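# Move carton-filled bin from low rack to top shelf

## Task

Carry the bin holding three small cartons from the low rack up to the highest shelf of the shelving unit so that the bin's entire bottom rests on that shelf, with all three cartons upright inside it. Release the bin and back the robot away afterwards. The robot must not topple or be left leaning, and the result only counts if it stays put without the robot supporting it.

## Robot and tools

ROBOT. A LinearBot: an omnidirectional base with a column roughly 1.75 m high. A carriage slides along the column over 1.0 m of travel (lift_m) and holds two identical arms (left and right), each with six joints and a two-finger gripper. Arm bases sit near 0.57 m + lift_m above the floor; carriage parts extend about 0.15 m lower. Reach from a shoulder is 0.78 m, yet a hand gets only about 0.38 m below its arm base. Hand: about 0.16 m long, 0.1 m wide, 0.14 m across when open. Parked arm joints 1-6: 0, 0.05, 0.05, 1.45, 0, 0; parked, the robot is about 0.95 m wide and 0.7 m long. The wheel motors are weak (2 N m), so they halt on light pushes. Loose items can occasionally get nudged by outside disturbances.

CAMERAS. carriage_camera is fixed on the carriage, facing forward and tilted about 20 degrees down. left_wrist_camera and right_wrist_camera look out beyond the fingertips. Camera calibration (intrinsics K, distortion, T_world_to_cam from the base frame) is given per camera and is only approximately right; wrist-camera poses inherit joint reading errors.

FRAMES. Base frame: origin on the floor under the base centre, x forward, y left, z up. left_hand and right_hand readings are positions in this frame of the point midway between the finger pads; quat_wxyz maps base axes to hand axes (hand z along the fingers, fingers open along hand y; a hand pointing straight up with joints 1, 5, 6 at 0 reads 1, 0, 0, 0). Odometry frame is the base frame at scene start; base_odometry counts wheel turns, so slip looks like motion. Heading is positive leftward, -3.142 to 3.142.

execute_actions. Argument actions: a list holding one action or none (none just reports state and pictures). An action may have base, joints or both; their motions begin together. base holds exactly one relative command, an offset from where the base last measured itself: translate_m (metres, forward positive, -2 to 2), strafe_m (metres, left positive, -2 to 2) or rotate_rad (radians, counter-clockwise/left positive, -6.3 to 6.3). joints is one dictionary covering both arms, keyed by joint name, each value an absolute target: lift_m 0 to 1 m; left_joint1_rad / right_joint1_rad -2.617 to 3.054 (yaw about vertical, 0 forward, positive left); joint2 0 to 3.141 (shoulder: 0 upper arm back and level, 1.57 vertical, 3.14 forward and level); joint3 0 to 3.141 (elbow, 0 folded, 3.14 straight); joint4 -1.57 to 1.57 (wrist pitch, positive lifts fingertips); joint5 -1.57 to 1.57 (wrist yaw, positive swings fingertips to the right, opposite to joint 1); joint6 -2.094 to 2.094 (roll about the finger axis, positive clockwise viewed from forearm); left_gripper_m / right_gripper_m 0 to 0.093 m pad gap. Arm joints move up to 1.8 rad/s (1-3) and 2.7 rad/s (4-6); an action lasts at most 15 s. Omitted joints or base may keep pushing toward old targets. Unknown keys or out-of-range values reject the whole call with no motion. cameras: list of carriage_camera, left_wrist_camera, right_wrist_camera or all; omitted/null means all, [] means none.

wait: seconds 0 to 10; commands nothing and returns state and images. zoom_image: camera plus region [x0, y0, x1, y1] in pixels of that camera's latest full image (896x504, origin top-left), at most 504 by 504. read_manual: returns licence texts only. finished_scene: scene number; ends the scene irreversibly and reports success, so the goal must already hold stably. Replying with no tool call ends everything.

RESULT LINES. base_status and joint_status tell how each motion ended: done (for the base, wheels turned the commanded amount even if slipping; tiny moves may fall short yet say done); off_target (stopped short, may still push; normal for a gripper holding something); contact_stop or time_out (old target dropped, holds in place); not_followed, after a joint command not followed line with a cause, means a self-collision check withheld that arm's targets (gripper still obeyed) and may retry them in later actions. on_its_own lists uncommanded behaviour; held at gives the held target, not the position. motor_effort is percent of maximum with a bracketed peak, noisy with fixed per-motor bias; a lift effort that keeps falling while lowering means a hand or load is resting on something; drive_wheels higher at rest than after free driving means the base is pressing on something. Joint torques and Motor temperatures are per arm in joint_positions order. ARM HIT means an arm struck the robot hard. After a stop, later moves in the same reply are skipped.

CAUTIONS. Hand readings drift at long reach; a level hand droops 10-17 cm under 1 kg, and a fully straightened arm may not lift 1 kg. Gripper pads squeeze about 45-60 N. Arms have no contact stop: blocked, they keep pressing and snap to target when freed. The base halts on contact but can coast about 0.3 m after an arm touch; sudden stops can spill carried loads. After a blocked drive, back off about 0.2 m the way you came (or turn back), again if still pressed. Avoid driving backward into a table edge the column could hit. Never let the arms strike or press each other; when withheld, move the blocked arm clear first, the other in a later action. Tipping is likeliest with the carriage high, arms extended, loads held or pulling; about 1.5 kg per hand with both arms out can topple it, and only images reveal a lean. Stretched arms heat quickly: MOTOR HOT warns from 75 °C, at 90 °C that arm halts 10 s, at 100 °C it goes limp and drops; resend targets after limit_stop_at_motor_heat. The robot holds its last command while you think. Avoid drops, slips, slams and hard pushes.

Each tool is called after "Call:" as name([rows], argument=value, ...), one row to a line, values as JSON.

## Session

Call:
execute_actions(actions=[])

Scene clock: 0.00 s.
Joint torques (N m, as the arm reports them, + toward a larger angle): no reading
Motor temperatures (°C, as the motors report them): left_arm=[29 36 28 29 29 27] | right_arm=[26 36 28 32 29 28]
base_odometry: x=+0.000 y=+0.000 heading=+0.000 (m, m, rad; odometry frame)
base_status: not commanded
joint_positions: lift_m=+0.299 left_joint1_rad=+0.017 left_joint2_rad=+0.042 left_joint3_rad=+0.053 left_joint4_rad=+1.464 left_joint5_rad=-0.025 left_joint6_rad=-0.041 left_gripper_m=+0.095 right_joint1_rad=-0.013 right_joint2_rad=+0.042 right_joint3_rad=+0.049 right_joint4_rad=+1.476 right_joint5_rad=+0.058 right_joint6_rad=-0.010 right_gripper_m=+0.095
joint_status: not commanded
motor_effort: lift_m=+32 drive_wheels=+5 (%)
left_hand: x=+0.2869 y=+0.3400 z=+1.3265 quat_wxyz=(+0.999, -0.014, +0.047, -0.011) (m; base frame)
right_hand: x=+0.2852 y=-0.3454 z=+1.3255 quat_wxyz=(+0.999, +0.029, +0.044, -0.013) (m; base frame)
pictures: carriage_camera, left_wrist_camera, right_wrist_camera
camera_calibration (this result's frames):
carriage_camera: T_world_to_cam=[[-0.0347978, -0.999089, 0.0247208, -0.0268149], [-0.31274, -0.0126075, -0.949755, 1.30833], [0.949201, -0.0407805, -0.312016, 0.217563], [0, 0, 0, 1]] pos_world=[0.201724, -0.00142325, 1.31114]
left_wrist_camera: T_world_to_cam=[[-0.0220587, -0.999699, 0.0107799, 0.332103], [0.729455, -0.0234673, -0.683626, 0.703404], [0.683673, -0.00721645, 0.729753, -1.03456], [0, 0, 0, 1]] pos_world=[0.201523, 0.341044, 1.23226]
right_wrist_camera: T_world_to_cam=[[0.0110228, -0.996774, -0.0794969, -0.241326], [0.752473, 0.0606261, -0.655826, 0.677057], [0.65853, -0.0525903, 0.750714, -1.08169], [0, 0, 0, 1]] pos_world=[0.205521, -0.338482, 1.23689]
Images, in order (width x height): carriage_camera 896x504, left_wrist_camera 896x504, right_wrist_camera 896x504.

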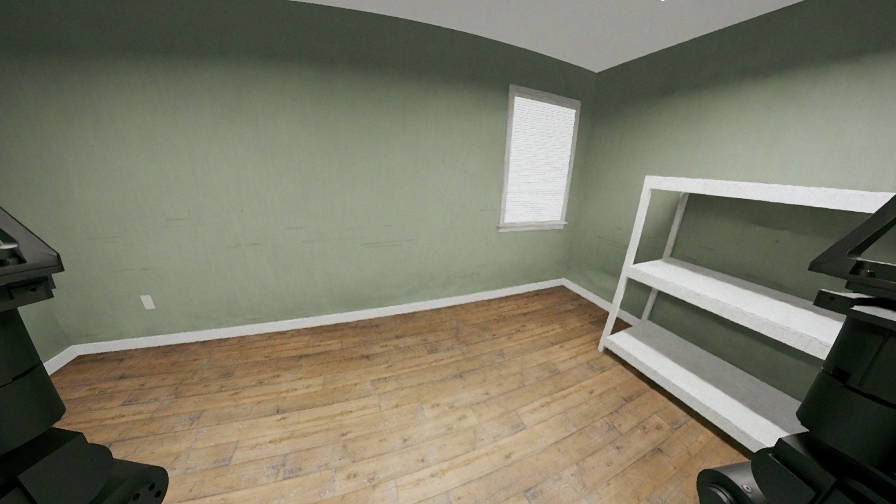

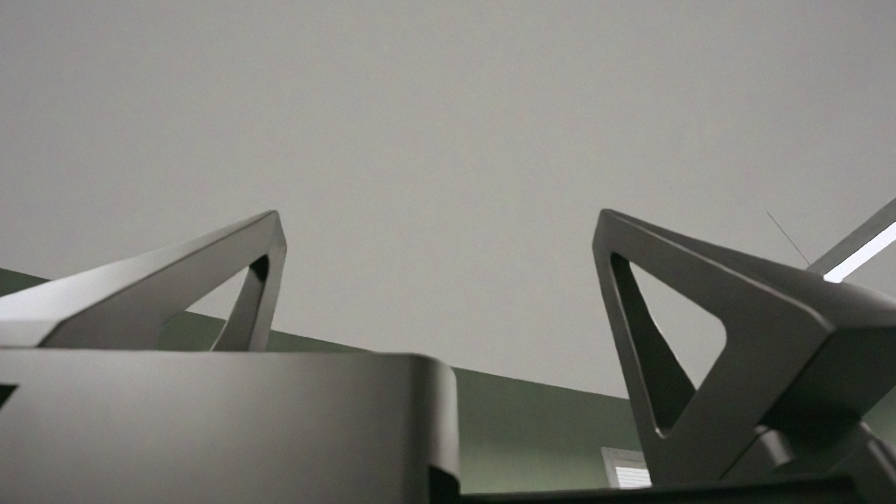

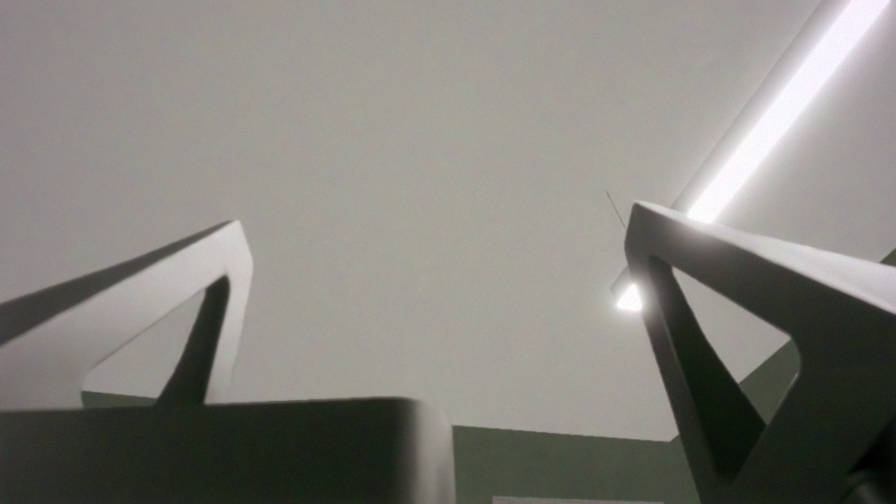

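Call:
zoom_image(camera="carriage_camera", region=[540, 160, 896, 470])

Call:
zoom_image(camera="carriage_camera", region=[280, 260, 600, 360])

Region (540, 160, 896, 470) of carriage_camera's 896x504 image, scaled by 1.416, with more detail than that image has; it fills the top 439 rows of this view, and the rest is white.

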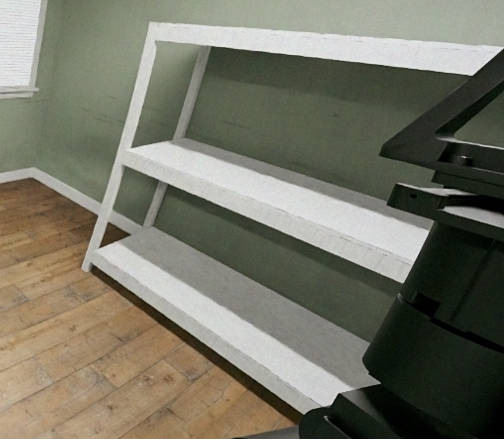

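Region (280, 260, 600, 360) of carriage_camera's 896x504 image, scaled by 1.575, with more detail than that image has; it fills the top 158 rows of this view, and the rest is white.

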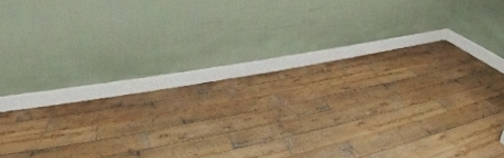

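Call:
execute_actions([
  {"base": {"rotate_rad": 1.945}, "joints": {"lift_m": 0.17}},
], cameras=["carriage_camera"])

Scene clock: 24.03 s.
Joint torques (N m, as the arm reports them, + toward a larger angle): left_arm=[-0.28  3.86  7.11 -0.2   0.05  0.13] | right_arm=[ 0.33  4.31  5.64  0.01 -0.09  0.11]
Motor temperatures (°C, as the motors report them): left_arm=[29 36 30 29 29 27] | right_arm=[26 36 30 32 29 28]
base_odometry: x=+0.000 y=+0.000 heading=+1.944 (m, m, rad; odometry frame)
base_status: done
joint_positions: lift_m=+0.170 left_joint1_rad=+0.017 left_joint2_rad=+0.042 left_joint3_rad=+0.053 left_joint4_rad=+1.462 left_joint5_rad=-0.025 left_joint6_rad=-0.041 left_gripper_m=+0.095 right_joint1_rad=-0.013 right_joint2_rad=+0.042 right_joint3_rad=+0.049 right_joint4_rad=+1.474 right_joint5_rad=+0.058 right_joint6_rad=-0.010 right_gripper_m=+0.095
joint_status: all done
motor_effort: lift_m=+32(33) drive_wheels=+10(30) (%)
left_hand: x=+0.2872 y=+0.3400 z=+1.1971 quat_wxyz=(+0.999, -0.014, +0.048, -0.011) (m; base frame)
right_hand: x=+0.2858 y=-0.3454 z=+1.1961 quat_wxyz=(+0.998, +0.029, +0.045, -0.013) (m; base frame)
pictures: carriage_camera
camera_calibration (this result's frames):
carriage_camera: T_world_to_cam=[[-0.0347978, -0.999089, 0.0247208, -0.0236175], [-0.31274, -0.0126075, -0.949755, 1.18549], [0.949201, -0.0407805, -0.312016, 0.177206], [0, 0, 0, 1]] pos_world=[0.201724, -0.00142325, 1.1818]
Images, in order (width x height): carriage_camera 896x504.

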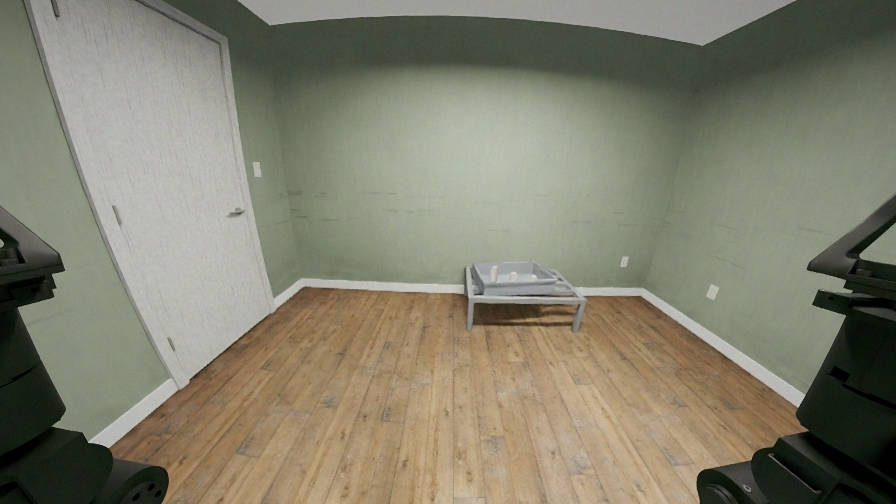

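Call:
zoom_image(camera="carriage_camera", region=[455, 250, 595, 340])

Region (455, 250, 595, 340) of carriage_camera's 896x504 image, scaled by 3.600, with more detail than that image has; it fills the top 324 rows of this view, and the rest is white.

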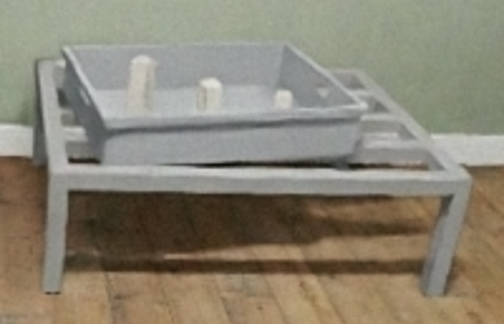

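Call:
execute_actions([
  {"base": {"strafe_m": -0.66}, "joints": {"left_joint1_rad": -0.103, "left_joint2_rad": 2.63, "left_joint3_rad": 1.30, "left_joint4_rad": -0.209, "left_joint5_rad": 0, "left_joint6_rad": -0.118, "right_joint1_rad": 0.103, "right_joint2_rad": 2.63, "right_joint3_rad": 1.30, "right_joint4_rad": -0.209, "right_joint5_rad": 0, "right_joint6_rad": 0.106, "left_gripper_m": 0.093, "right_gripper_m": 0.093}},
])

Scene clock: 63.57 s.
Joint torques (N m, as the arm reports them, + toward a larger angle): left_arm=[ -0.46 -10.19   4.31   0.54   0.21   0.03] | right_arm=[  0.8  -13.04   3.79   0.52  -0.11   0.2 ]
Motor temperatures (°C, as the motors report them): left_arm=[29 36 31 29 29 27] | right_arm=[26 36 32 32 29 28]
base_odometry: x=+0.615 y=+0.241 heading=+1.945 (m, m, rad; odometry frame)
base_status: done
joint_positions: lift_m=+0.170 left_joint1_rad=-0.100 left_joint2_rad=+2.625 left_joint3_rad=+1.292 left_joint4_rad=-0.210 left_joint5_rad=-0.008 left_joint6_rad=-0.112 left_gripper_m=+0.093 right_joint1_rad=+0.098 right_joint2_rad=+2.628 right_joint3_rad=+1.296 right_joint4_rad=-0.210 right_joint5_rad=+0.008 right_joint6_rad=+0.097 right_gripper_m=+0.093
joint_status: all done
motor_effort: lift_m=+32(32) drive_wheels=-6(29) (%)
left_hand: x=+0.6335 y=+0.2994 z=+0.5390 quat_wxyz=(+0.014, -0.006, +1.000, +0.003) (m; base frame)
right_hand: x=+0.6346 y=-0.3002 z=+0.5386 quat_wxyz=(+0.015, +0.000, +1.000, -0.003) (m; base frame)
pictures: carriage_camera, left_wrist_camera, right_wrist_camera
camera_calibration (this result's frames):
carriage_camera: T_world_to_cam=[[-0.0347978, -0.999089, 0.0247208, -0.0236175], [-0.31274, -0.0126075, -0.949755, 1.18549], [0.949201, -0.0407805, -0.312016, 0.177207], [0, 0, 0, 1]] pos_world=[0.201724, -0.00142325, 1.1818]
left_wrist_camera: T_world_to_cam=[[0.0109566, -0.999852, 0.0132514, 0.285509], [-0.807744, -0.0010381, 0.589533, 0.192073], [-0.589432, -0.017163, -0.807636, 0.940983], [0, 0, 0, 1]] pos_world=[0.706663, 0.301816, 0.642955]
right_wrist_camera: T_world_to_cam=[[-0.041343, -0.998859, 0.023892, -0.285719], [-0.822826, 0.0476023, 0.566296, 0.232884], [-0.566787, 0.00375341, -0.823856, 0.92392], [0, 0, 0, 1]] pos_world=[0.703477, -0.299947, 0.636122]
Images, in order (width x height): carriage_camera 896x504, left_wrist_camera 896x504, right_wrist_camera 896x504.

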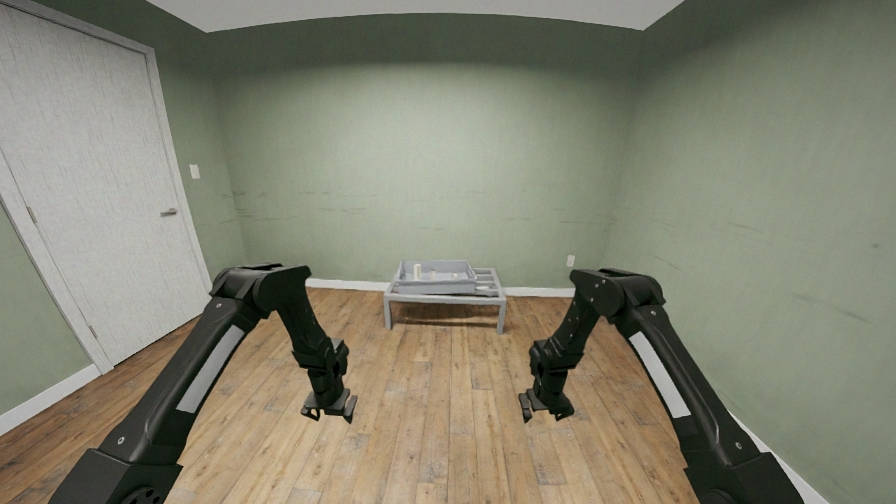

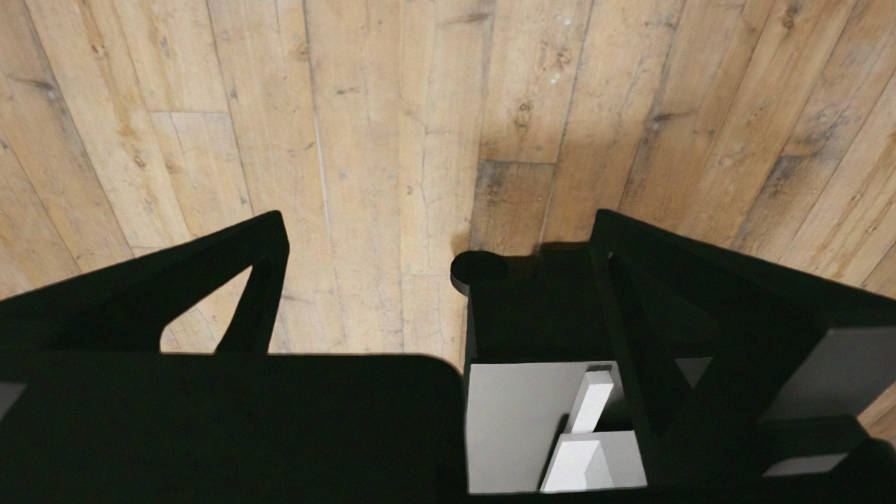

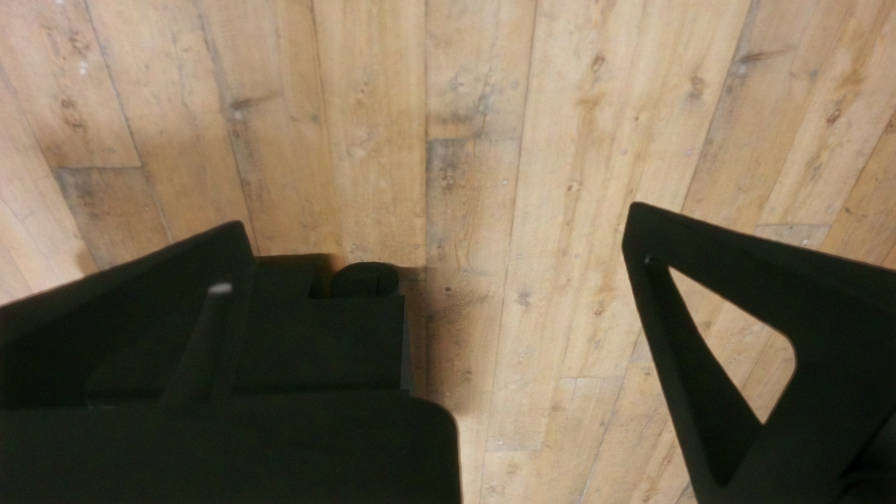

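Call:
zoom_image(camera="carriage_camera", region=[375, 250, 515, 340])

Region (375, 250, 515, 340) of carriage_camera's 896x504 image, scaled by 3.600, with more detail than that image has; it fills the top 324 rows of this view, and the rest is white.

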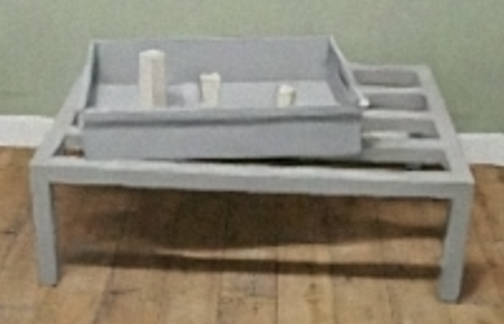

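Call:
execute_actions([
  {"base": {"translate_m": 1.355}},
], cameras=["carriage_camera"])

Call:
execute_actions([
  {"base": {"rotate_rad": 0.113}, "joints": {"lift_m": 0.13}},
])

Scene clock: 87.60 s.
Joint torques (N m, as the arm reports them, + toward a larger angle): left_arm=[-0.51 -9.55  4.22  0.51  0.16  0.09] | right_arm=[  0.7  -13.13   3.63   0.5   -0.14   0.17]
Motor temperatures (°C, as the motors report them): left_arm=[29 43 30 29 29 27] | right_arm=[26 43 31 31 29 28]
base_odometry: x=+0.121 y=+1.503 heading=+1.944 (m, m, rad; odometry frame)
base_status: done
joint_positions: lift_m=+0.170 left_joint1_rad=-0.100 left_joint2_rad=+2.625 left_joint3_rad=+1.292 left_joint4_rad=-0.210 left_joint5_rad=-0.008 left_joint6_rad=-0.112 left_gripper_m=+0.093 right_joint1_rad=+0.099 right_joint2_rad=+2.628 right_joint3_rad=+1.296 right_joint4_rad=-0.210 right_joint5_rad=+0.008 right_joint6_rad=+0.097 right_gripper_m=+0.093
joint_status: not commanded
motor_effort: lift_m=+32(32) drive_wheels=-5(29) (%)
left_hand: x=+0.6333 y=+0.2995 z=+0.5390 quat_wxyz=(+0.014, -0.006, +1.000, +0.003) (m; base frame)
right_hand: x=+0.6345 y=-0.2997 z=+0.5386 quat_wxyz=(+0.015, -0.001, +1.000, -0.003) (m; base frame)
pictures: carriage_camera
camera_calibration (this result's frames):
carriage_camera: T_world_to_cam=[[-0.0347978, -0.999089, 0.0247208, -0.0236175], [-0.31274, -0.0126075, -0.949755, 1.18549], [0.949201, -0.0407805, -0.312016, 0.177207], [0, 0, 0, 1]] pos_world=[0.201724, -0.00142325, 1.1818]
Images, in order (width x height): carriage_camera 896x504.

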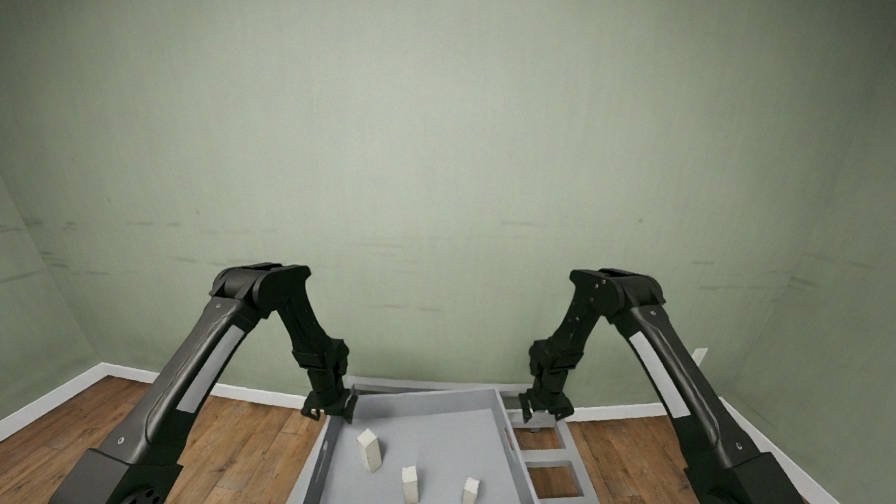

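Scene clock: 88.67 s.
Joint torques (N m, as the arm reports them, + toward a larger angle): left_arm=[ -0.12 -10.28   4.29   0.44   0.19   0.03] | right_arm=[  0.33 -13.47   3.61   0.53  -0.12   0.18]
Motor temperatures (°C, as the motors report them): left_arm=[29 44 30 29 29 27] | right_arm=[26 43 31 31 29 28]
base_odometry: x=+0.121 y=+1.503 heading=+2.057 (m, m, rad; odometry frame)
base_status: done
joint_positions: lift_m=+0.130 left_joint1_rad=-0.103 left_joint2_rad=+2.628 left_joint3_rad=+1.292 left_joint4_rad=-0.207 left_joint5_rad=-0.006 left_joint6_rad=-0.112 left_gripper_m=+0.093 right_joint1_rad=+0.103 right_joint2_rad=+2.630 right_joint3_rad=+1.296 right_joint4_rad=-0.207 right_joint5_rad=+0.008 right_joint6_rad=+0.097 right_gripper_m=+0.093
joint_status: all done
motor_effort: lift_m=+32(33) drive_wheels=-3(19) (%)
left_hand: x=+0.6328 y=+0.2980 z=+0.4979 quat_wxyz=(+0.014, -0.004, +1.000, +0.002) (m; base frame)
right_hand: x=+0.6342 y=-0.2982 z=+0.4978 quat_wxyz=(+0.015, -0.003, +1.000, -0.003) (m; base frame)
pictures: carriage_camera, left_wrist_camera, right_wrist_camera
camera_calibration (this result's frames):
carriage_camera: T_world_to_cam=[[-0.0347978, -0.999089, 0.0247208, -0.0226278], [-0.31274, -0.0126075, -0.949755, 1.14747], [0.949201, -0.0407805, -0.312016, 0.164716], [0, 0, 0, 1]] pos_world=[0.201724, -0.00142325, 1.14177]
left_wrist_camera: T_world_to_cam=[[0.00749547, -0.999864, 0.0146828, 0.286059], [-0.807202, 0.00261678, 0.59027, 0.213995], [-0.590228, -0.0162763, -0.807073, 0.907358], [0, 0, 0, 1]] pos_world=[0.706141, 0.300228, 0.601789]
right_wrist_camera: T_world_to_cam=[[-0.0359959, -0.999075, 0.0235145, -0.286004], [-0.823047, 0.0429833, 0.566345, 0.254306], [-0.566832, 0.00103257, -0.823833, 0.889247], [0, 0, 0, 1]] pos_world=[0.703064, -0.297588, 0.595292]
Images, in order (width x height): carriage_camera 896x504, left_wrist_camera 896x504, right_wrist_camera 896x504.

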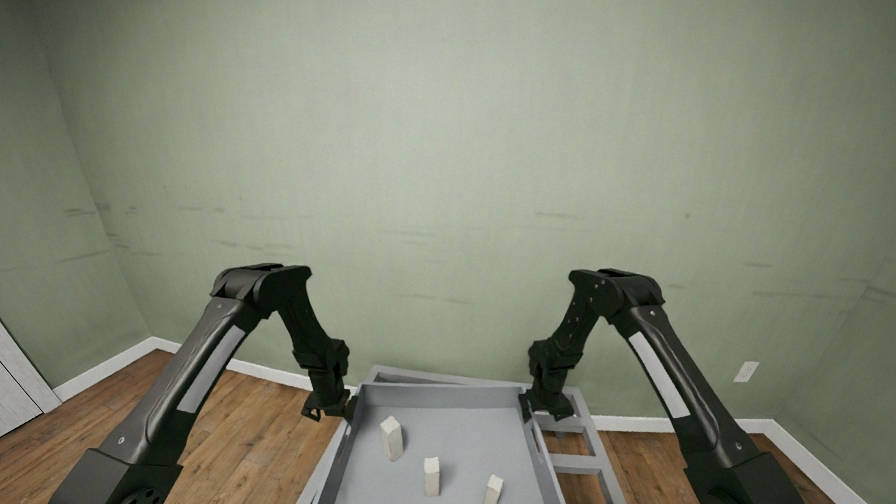

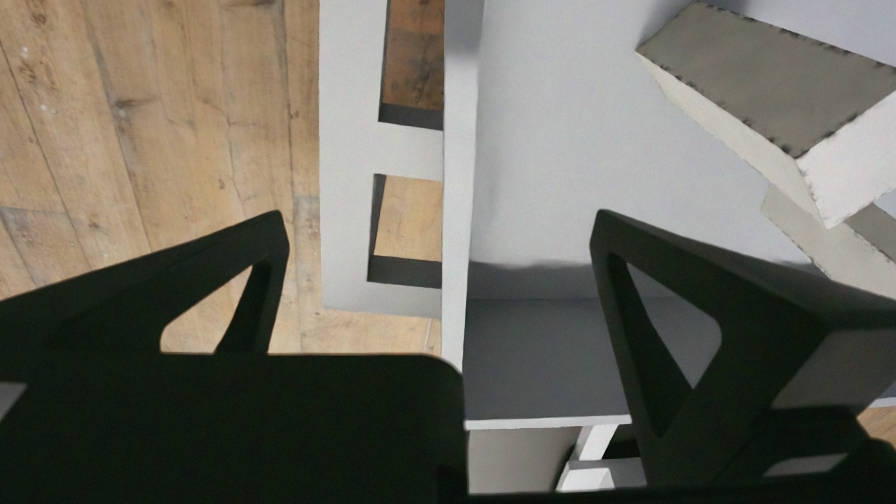

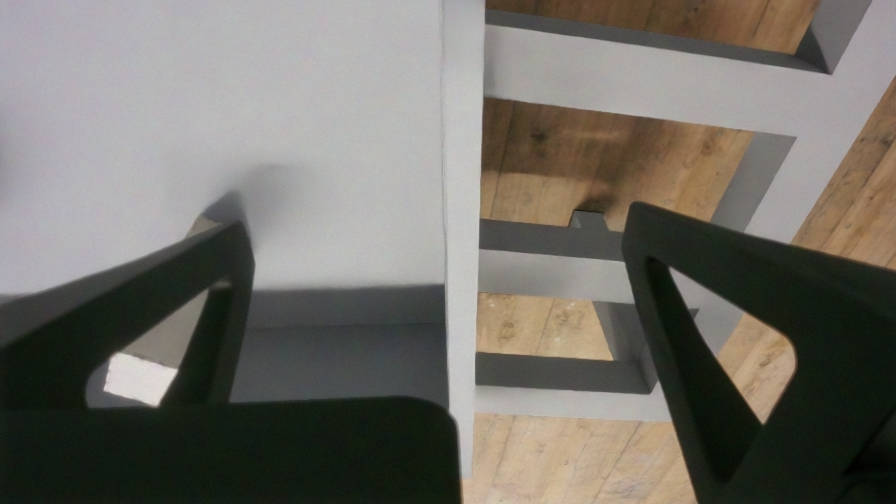

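Call:
execute_actions([
  {"base": {"translate_m": -0.027}, "joints": {"lift_m": 0.035, "left_joint1_rad": -0.127, "left_joint6_rad": -0.14, "right_joint1_rad": 0.079, "right_joint6_rad": 0.08, "left_gripper_m": 0.075, "right_gripper_m": 0.075}},
])

Scene clock: 100.03 s.
Joint torques (N m, as the arm reports them, + toward a larger angle): left_arm=[ -0.71 -10.34   4.24   0.49   0.11   0.12] | right_arm=[  0.02 -13.09   3.64   0.52  -0.16   0.05]
Motor temperatures (°C, as the motors report them): left_arm=[29 46 30 28 29 27] | right_arm=[26 45 30 31 29 28]
base_odometry: x=+0.133 y=+1.480 heading=+2.057 (m, m, rad; odometry frame)
base_status: done
joint_positions: lift_m=+0.035 left_joint1_rad=-0.118 left_joint2_rad=+2.628 left_joint3_rad=+1.292 left_joint4_rad=-0.209 left_joint5_rad=-0.006 left_joint6_rad=-0.133 left_gripper_m=+0.075 right_joint1_rad=+0.082 right_joint2_rad=+2.627 right_joint3_rad=+1.296 right_joint4_rad=-0.208 right_joint5_rad=+0.008 right_joint6_rad=+0.083 right_gripper_m=+0.075
joint_status: all done
motor_effort: lift_m=+32(33) drive_wheels=+6(19) (%)
left_hand: x=+0.6321 y=+0.2925 z=+0.4032 quat_wxyz=(+0.013, -0.007, +1.000, +0.002) (m; base frame)
right_hand: x=+0.6358 y=-0.3058 z=+0.4039 quat_wxyz=(+0.016, +0.001, +1.000, -0.003) (m; base frame)
pictures: carriage_camera, left_wrist_camera, right_wrist_camera
camera_calibration (this result's frames):
carriage_camera: T_world_to_cam=[[-0.0347978, -0.999089, 0.0247208, -0.02028], [-0.31274, -0.0126075, -0.949755, 1.05727], [0.949201, -0.0407805, -0.312016, 0.135082], [0, 0, 0, 1]] pos_world=[0.201724, -0.00142325, 1.04679]
left_wrist_camera: T_world_to_cam=[[0.0136006, -0.999793, 0.0151513, 0.277903], [-0.8068, -0.00202167, 0.590821, 0.270225], [-0.590668, -0.0202596, -0.80666, 0.831683], [0, 0, 0, 1]] pos_world=[0.705487, 0.295241, 0.50702]
right_wrist_camera: T_world_to_cam=[[-0.0432911, -0.998793, 0.0232102, -0.286534], [-0.824158, 0.048834, 0.56425, 0.312499], [-0.564702, 0.00529812, -0.825278, 0.813357], [0, 0, 0, 1]] pos_world=[0.704449, -0.305758, 0.501568]
Images, in order (width x height): carriage_camera 896x504, left_wrist_camera 896x504, right_wrist_camera 896x504.

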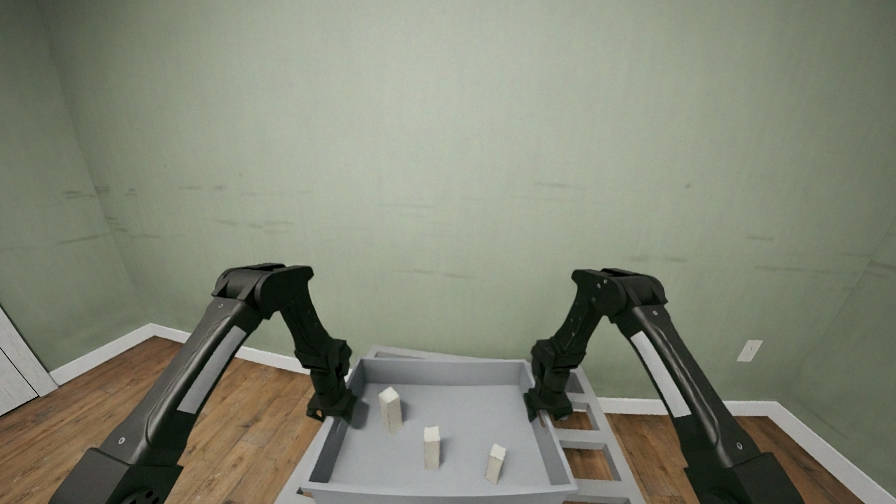

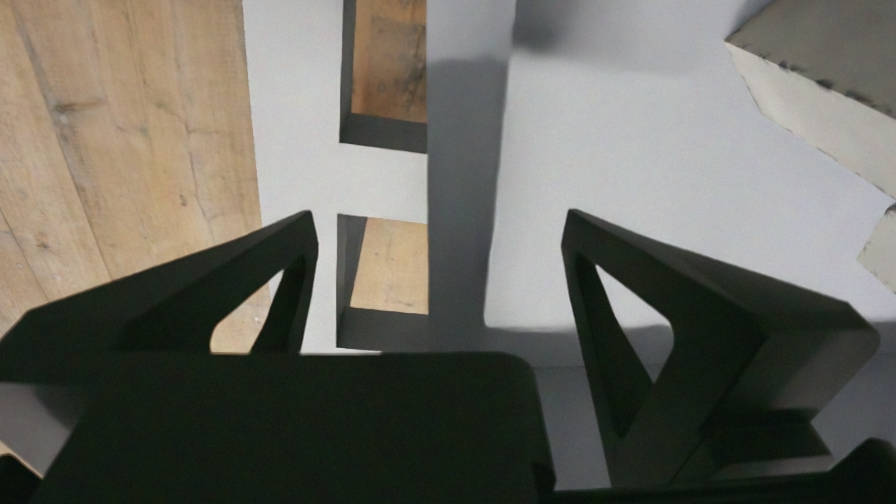

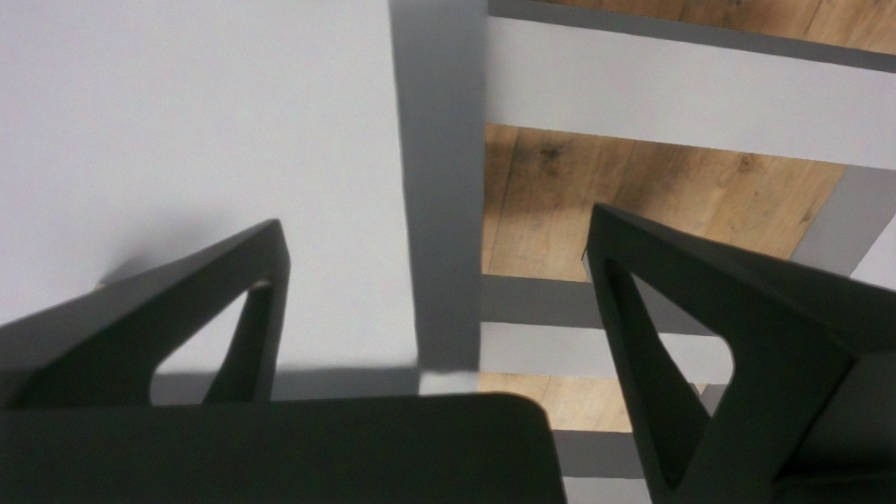

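Call:
execute_actions([
  {"joints": {"lift_m": 0.012, "left_joint5_rad": 0.025, "left_joint6_rad": -0.125, "left_gripper_m": 0.045, "right_gripper_m": 0.045}},
], cameras=[])

Call:
execute_actions([
  {"joints": {"left_gripper_m": 0.0, "right_gripper_m": 0.0}},
])

Scene clock: 104.67 s.
Joint torques (N m, as the arm reports them, + toward a larger angle): left_arm=[ -0.98 -10.38   4.3    0.5    0.1    0.15] | right_arm=[  0.05 -13.26   3.73   0.51  -0.14   0.06]
Motor temperatures (°C, as the motors report them): left_arm=[29 47 30 28 29 27] | right_arm=[26 46 30 31 29 28]
base_odometry: x=+0.133 y=+1.480 heading=+2.057 (m, m, rad; odometry frame)
base_status: not commanded
joint_positions: lift_m=+0.012 left_joint1_rad=-0.118 left_joint2_rad=+2.629 left_joint3_rad=+1.292 left_joint4_rad=-0.208 left_joint5_rad=+0.016 left_joint6_rad=-0.126 left_gripper_m=+0.045 right_joint1_rad=+0.082 right_joint2_rad=+2.630 right_joint3_rad=+1.296 right_joint4_rad=-0.207 right_joint5_rad=+0.008 right_joint6_rad=+0.083 right_gripper_m=+0.045
joint_status: all done
motor_effort: lift_m=+32(34) drive_wheels=+6(7) (%)
left_hand: x=+0.6316 y=+0.2887 z=+0.3799 quat_wxyz=(+0.012, -0.004, +1.000, -0.009) (m; base frame)
right_hand: x=+0.6350 y=-0.3059 z=+0.3800 quat_wxyz=(+0.015, +0.001, +1.000, -0.003) (m; base frame)
pictures: none
No camera images: the call's "cameras" was empty. Leave "cameras" out to get every camera's image.

Scene clock: 105.23 s.
Joint torques (N m, as the arm reports them, + toward a larger angle): left_arm=[ -1.02 -10.46   4.12   0.55   0.07   0.07] | right_arm=[  1.13 -13.49   3.64   0.51   0.19   0.09]
Motor temperatures (°C, as the motors report them): left_arm=[29 47 30 28 29 27] | right_arm=[26 46 30 31 29 28]
base_odometry: x=+0.133 y=+1.480 heading=+2.057 (m, m, rad; odometry frame)
base_status: not commanded
joint_positions: lift_m=+0.012 left_joint1_rad=-0.112 left_joint2_rad=+2.629 left_joint3_rad=+1.292 left_joint4_rad=-0.207 left_joint5_rad=+0.033 left_joint6_rad=-0.120 left_gripper_m=+0.008 right_joint1_rad=+0.069 right_joint2_rad=+2.630 right_joint3_rad=+1.296 right_joint4_rad=-0.206 right_joint5_rad=-0.027 right_joint6_rad=+0.077 right_gripper_m=+0.008
joint_status: left_gripper_m off_target (ended at +0.008, target +0.000); right_gripper_m off_target (ended at +0.008, target +0.000)
motor_effort: lift_m=+32(32) drive_wheels=+9(9) (%)
left_hand: x=+0.6318 y=+0.2881 z=+0.3799 quat_wxyz=(+0.011, -0.004, +1.000, -0.018) (m; base frame)
right_hand: x=+0.6352 y=-0.3048 z=+0.3800 quat_wxyz=(+0.014, +0.004, +1.000, +0.015) (m; base frame)
pictures: carriage_camera, left_wrist_camera, right_wrist_camera
camera_calibration (this result's frames):
carriage_camera: T_world_to_cam=[[-0.0347978, -0.999089, 0.0247208, -0.0197119], [-0.31274, -0.0126075, -0.949755, 1.03544], [0.949201, -0.0407805, -0.312016, 0.127912], [0, 0, 0, 1]] pos_world=[0.201724, -0.00142325, 1.02381]
left_wrist_camera: T_world_to_cam=[[0.00619921, -0.998526, 0.0539218, 0.263506], [-0.804832, 0.02702, 0.592887, 0.273318], [-0.59347, -0.0470734, -0.803478, 0.82092], [0, 0, 0, 1]] pos_world=[0.705534, 0.294376, 0.483336]
right_wrist_camera: T_world_to_cam=[[-0.0490462, -0.998733, -0.0112305, -0.268256], [-0.8216, 0.0339486, 0.569053, 0.31736], [-0.567951, 0.0371368, -0.822224, 0.803887], [0, 0, 0, 1]] pos_world=[0.704154, -0.308543, 0.477368]
Images, in order (width x height): carriage_camera 896x504, left_wrist_camera 896x504, right_wrist_camera 896x504.

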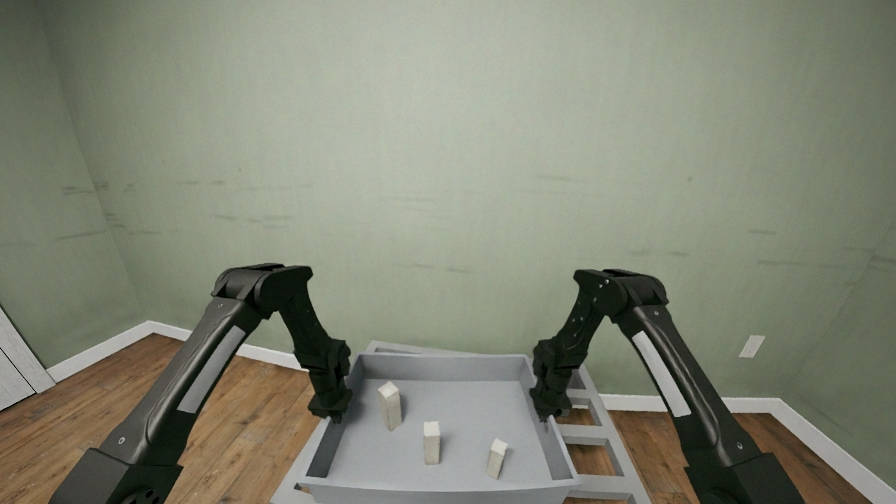

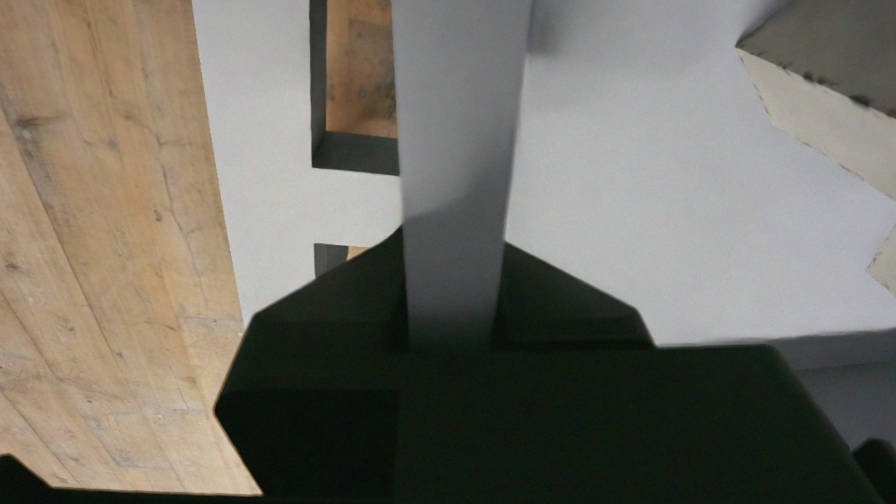

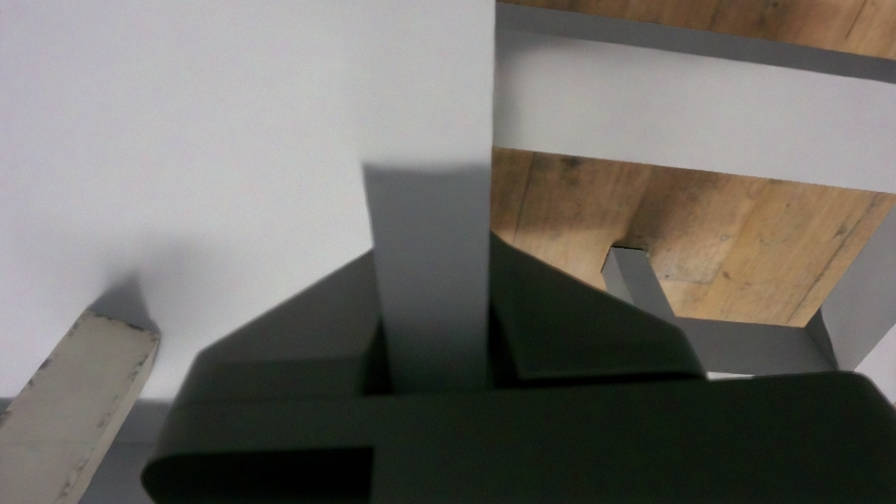

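Call:
execute_actions([
  {"joints": {"lift_m": 0.06, "left_joint1_rad": -0.113, "left_joint2_rad": 2.605, "left_joint5_rad": 0.03, "left_joint6_rad": -0.12, "right_joint1_rad": 0.07, "right_joint2_rad": 2.607, "right_joint5_rad": -0.025, "right_joint6_rad": 0.077}},
], cameras=["carriage_camera"])

Scene clock: 109.20 s.
Joint torques (N m, as the arm reports them, + toward a larger angle): left_arm=[ -0.42 -12.07   4.13   0.53   0.08   0.09] | right_arm=[  0.5  -14.95   3.56   0.57  -0.03   0.09]
Motor temperatures (°C, as the motors report them): left_arm=[29 47 30 28 29 27] | right_arm=[26 46 30 31 29 28]
base_odometry: x=+0.133 y=+1.480 heading=+2.057 (m, m, rad; odometry frame)
base_status: not commanded
joint_positions: lift_m=+0.060 left_joint1_rad=-0.111 left_joint2_rad=+2.631 left_joint3_rad=+1.292 left_joint4_rad=-0.208 left_joint5_rad=+0.037 left_joint6_rad=-0.119 left_gripper_m=+0.008 right_joint1_rad=+0.068 right_joint2_rad=+2.627 right_joint3_rad=+1.296 right_joint4_rad=-0.215 right_joint5_rad=-0.027 right_joint6_rad=+0.075 right_gripper_m=+0.008
joint_status: all done
motor_effort: lift_m=+35(42) drive_wheels=+8(9) (%)
left_hand: x=+0.6306 y=+0.2877 z=+0.4268 quat_wxyz=(+0.009, -0.004, +1.000, -0.020) (m; base frame)
right_hand: x=+0.6344 y=-0.3053 z=+0.4290 quat_wxyz=(+0.012, +0.004, +1.000, +0.015) (m; base frame)
pictures: carriage_camera
camera_calibration (this result's frames):
carriage_camera: T_world_to_cam=[[-0.0347978, -0.999089, 0.0247208, -0.0208931], [-0.31274, -0.0126075, -0.949755, 1.08082], [0.949201, -0.0407805, -0.312016, 0.14282], [0, 0, 0, 1]] pos_world=[0.201724, -0.00142325, 1.07159]
Images, in order (width x height): carriage_camera 896x504.

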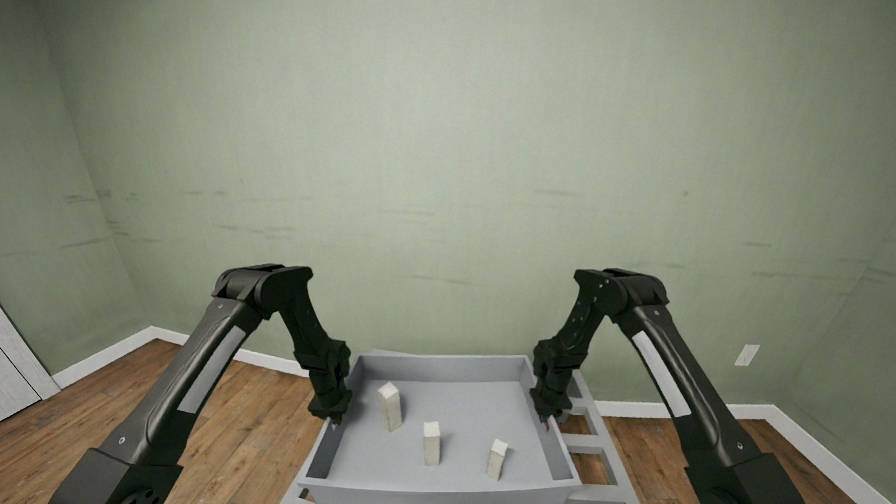

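Call:
execute_actions([
  {"base": {"translate_m": -0.3}, "joints": {"lift_m": 0.08, "left_joint2_rad": 2.47, "left_joint3_rad": 1.302, "left_joint4_rad": -0.338, "right_joint2_rad": 2.472, "right_joint3_rad": 1.305, "right_joint4_rad": -0.338}},
], cameras=["carriage_camera"])

Call:
execute_actions([
  {"base": {"rotate_rad": 2.98}, "joints": {"lift_m": 0.3, "left_joint2_rad": 2.33, "left_joint3_rad": 1.304, "left_joint4_rad": -0.48, "right_joint2_rad": 2.332, "right_joint3_rad": 1.307, "right_joint4_rad": -0.48}},
], cameras=["carriage_camera"])

Scene clock: 127.90 s.
Joint torques (N m, as the arm reports them, + toward a larger angle): left_arm=[ -0.66 -11.64   5.26   0.59   0.04   0.04] | right_arm=[  0.58 -14.29   4.75   0.61  -0.07   0.11]
Motor temperatures (°C, as the motors report them): left_arm=[29 53 30 28 29 27] | right_arm=[26 50 30 31 29 28]
base_odometry: x=+0.274 y=+1.214 heading=+2.058 (m, m, rad; odometry frame)
base_status: done
joint_positions: lift_m=+0.080 left_joint1_rad=-0.108 left_joint2_rad=+2.489 left_joint3_rad=+1.292 left_joint4_rad=-0.340 left_joint5_rad=+0.037 left_joint6_rad=-0.116 left_gripper_m=+0.008 right_joint1_rad=+0.065 right_joint2_rad=+2.485 right_joint3_rad=+1.296 right_joint4_rad=-0.346 right_joint5_rad=-0.026 right_joint6_rad=+0.073 right_gripper_m=+0.008
joint_status: all done
motor_effort: lift_m=+35(43) drive_wheels=-6(31) (%)
left_hand: x=+0.6432 y=+0.2876 z=+0.4967 quat_wxyz=(+0.014, -0.003, +1.000, -0.020) (m; base frame)
right_hand: x=+0.6466 y=-0.3058 z=+0.4986 quat_wxyz=(+0.017, +0.004, +1.000, +0.014) (m; base frame)
pictures: carriage_camera
camera_calibration (this result's frames):
carriage_camera: T_world_to_cam=[[-0.0347978, -0.999089, 0.0247208, -0.0213867], [-0.31274, -0.0126075, -0.949755, 1.09978], [0.949201, -0.0407805, -0.312016, 0.14905], [0, 0, 0, 1]] pos_world=[0.201724, -0.00142325, 1.09156]
Images, in order (width x height): carriage_camera 896x504.

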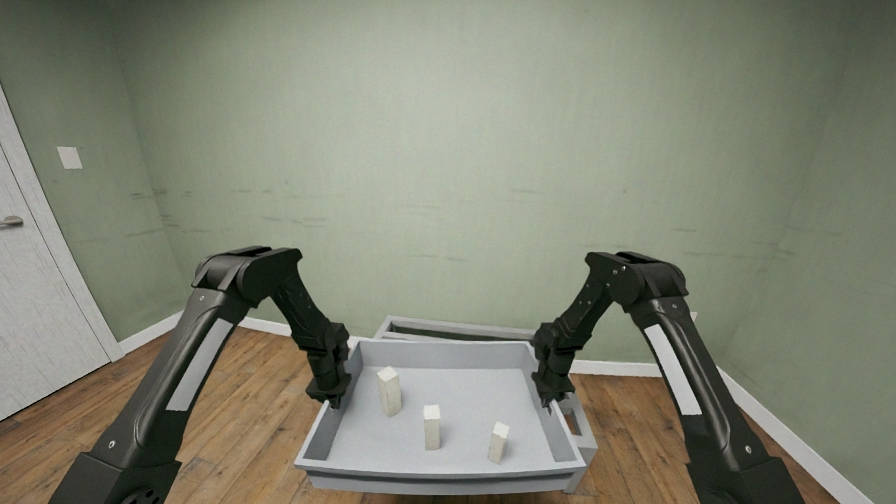

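Scene clock: 132.07 s.
Joint torques (N m, as the arm reports them, + toward a larger angle): left_arm=[ -0.72 -11.96   6.22   0.37   0.03   0.05] | right_arm=[  0.55 -14.14   5.52   0.58  -0.1    0.12]
Motor temperatures (°C, as the motors report them): left_arm=[29 54 30 28 29 27] | right_arm=[26 51 30 31 29 28]
base_odometry: x=+0.273 y=+1.215 heading=-1.246 (m, m, rad; odometry frame)
base_status: done
joint_positions: lift_m=+0.300 left_joint1_rad=-0.103 left_joint2_rad=+2.356 left_joint3_rad=+1.292 left_joint4_rad=-0.470 left_joint5_rad=+0.041 left_joint6_rad=-0.110 left_gripper_m=+0.008 right_joint1_rad=+0.067 right_joint2_rad=+2.346 right_joint3_rad=+1.296 right_joint4_rad=-0.480 right_joint5_rad=-0.022 right_joint6_rad=+0.076 right_gripper_m=+0.008
joint_status: all done
motor_effort: lift_m=+34(44) drive_wheels=+7(39) (%)
left_hand: x=+0.6471 y=+0.2883 z=+0.7645 quat_wxyz=(+0.016, -0.003, +1.000, -0.022) (m; base frame)
right_hand: x=+0.6505 y=-0.3055 z=+0.7687 quat_wxyz=(+0.019, +0.004, +1.000, +0.012) (m; base frame)
pictures: carriage_camera
camera_calibration (this result's frames):
carriage_camera: T_world_to_cam=[[-0.0347978, -0.999089, 0.0247208, -0.0268265], [-0.31274, -0.0126075, -0.949755, 1.30878], [0.949201, -0.0407805, -0.312016, 0.217709], [0, 0, 0, 1]] pos_world=[0.201724, -0.00142325, 1.31161]
Images, in order (width x height): carriage_camera 896x504.

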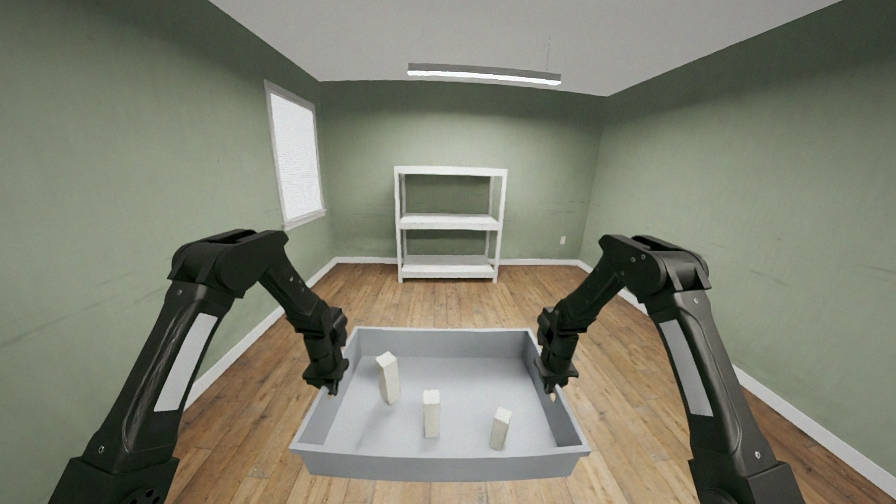

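Call:
zoom_image(camera="carriage_camera", region=[380, 155, 520, 295])

Region (380, 155, 520, 295) of carriage_camera's 896x504 image, scaled by 3.600, with more detail than that image has.

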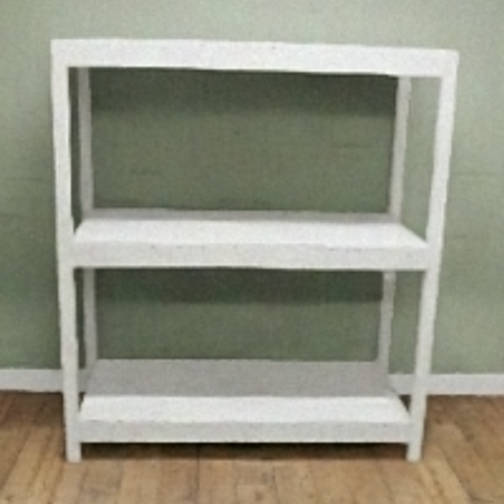

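Call:
execute_actions([
  {"base": {"translate_m": 1.8}, "joints": {"lift_m": 0.935, "left_joint2_rad": 2.18, "left_joint3_rad": 1.306, "left_joint4_rad": -0.635, "right_joint2_rad": 2.185, "right_joint3_rad": 1.309, "right_joint4_rad": -0.632}},
], cameras=["carriage_camera"])

Scene clock: 152.17 s.
Joint torques (N m, as the arm reports them, + toward a larger angle): left_arm=[ -0.87 -10.98   6.82   0.46   0.03   0.01] | right_arm=[  0.56 -13.8    6.32   0.53  -0.06   0.03]
Motor temperatures (°C, as the motors report them): left_arm=[29 56 31 28 29 27] | right_arm=[26 52 31 31 29 28]
base_odometry: x=+0.850 y=-0.491 heading=-1.245 (m, m, rad; odometry frame)
base_status: done
joint_positions: lift_m=+0.935 left_joint1_rad=-0.106 left_joint2_rad=+2.202 left_joint3_rad=+1.292 left_joint4_rad=-0.635 left_joint5_rad=+0.039 left_joint6_rad=-0.111 left_gripper_m=+0.008 right_joint1_rad=+0.067 right_joint2_rad=+2.201 right_joint3_rad=+1.296 right_joint4_rad=-0.636 right_joint5_rad=-0.026 right_joint6_rad=+0.078 right_gripper_m=+0.008
joint_status: all done
motor_effort: lift_m=+34(45) drive_wheels=-5(34) (%)
left_hand: x=+0.6401 y=+0.2886 z=+1.4543 quat_wxyz=(+0.011, -0.002, +1.000, -0.021) (m; base frame)
right_hand: x=+0.6433 y=-0.3052 z=+1.4554 quat_wxyz=(+0.014, +0.005, +1.000, +0.014) (m; base frame)
pictures: carriage_camera
camera_calibration (this result's frames):
carriage_camera: T_world_to_cam=[[-0.0347978, -0.999089, 0.0247208, -0.042524], [-0.31274, -0.0126075, -0.949755, 1.91187], [0.949201, -0.0407805, -0.312016, 0.415837], [0, 0, 0, 1]] pos_world=[0.201724, -0.00142325, 1.9466]
Images, in order (width x height): carriage_camera 896x504.

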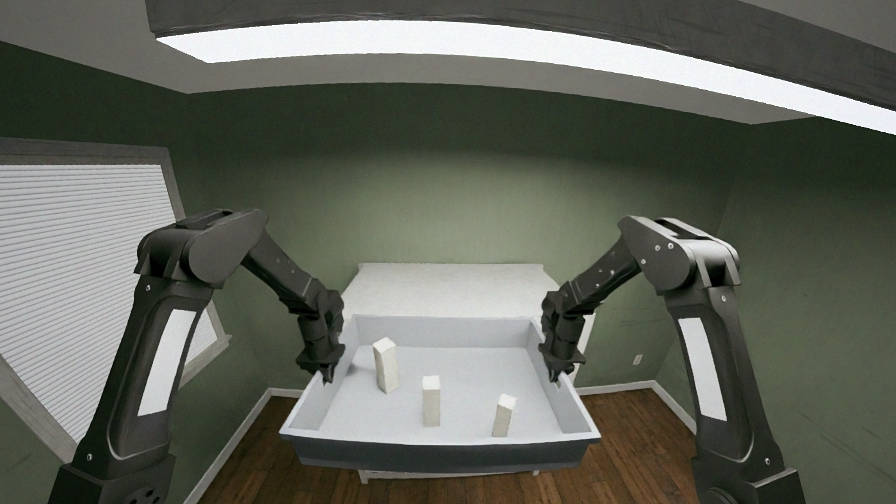

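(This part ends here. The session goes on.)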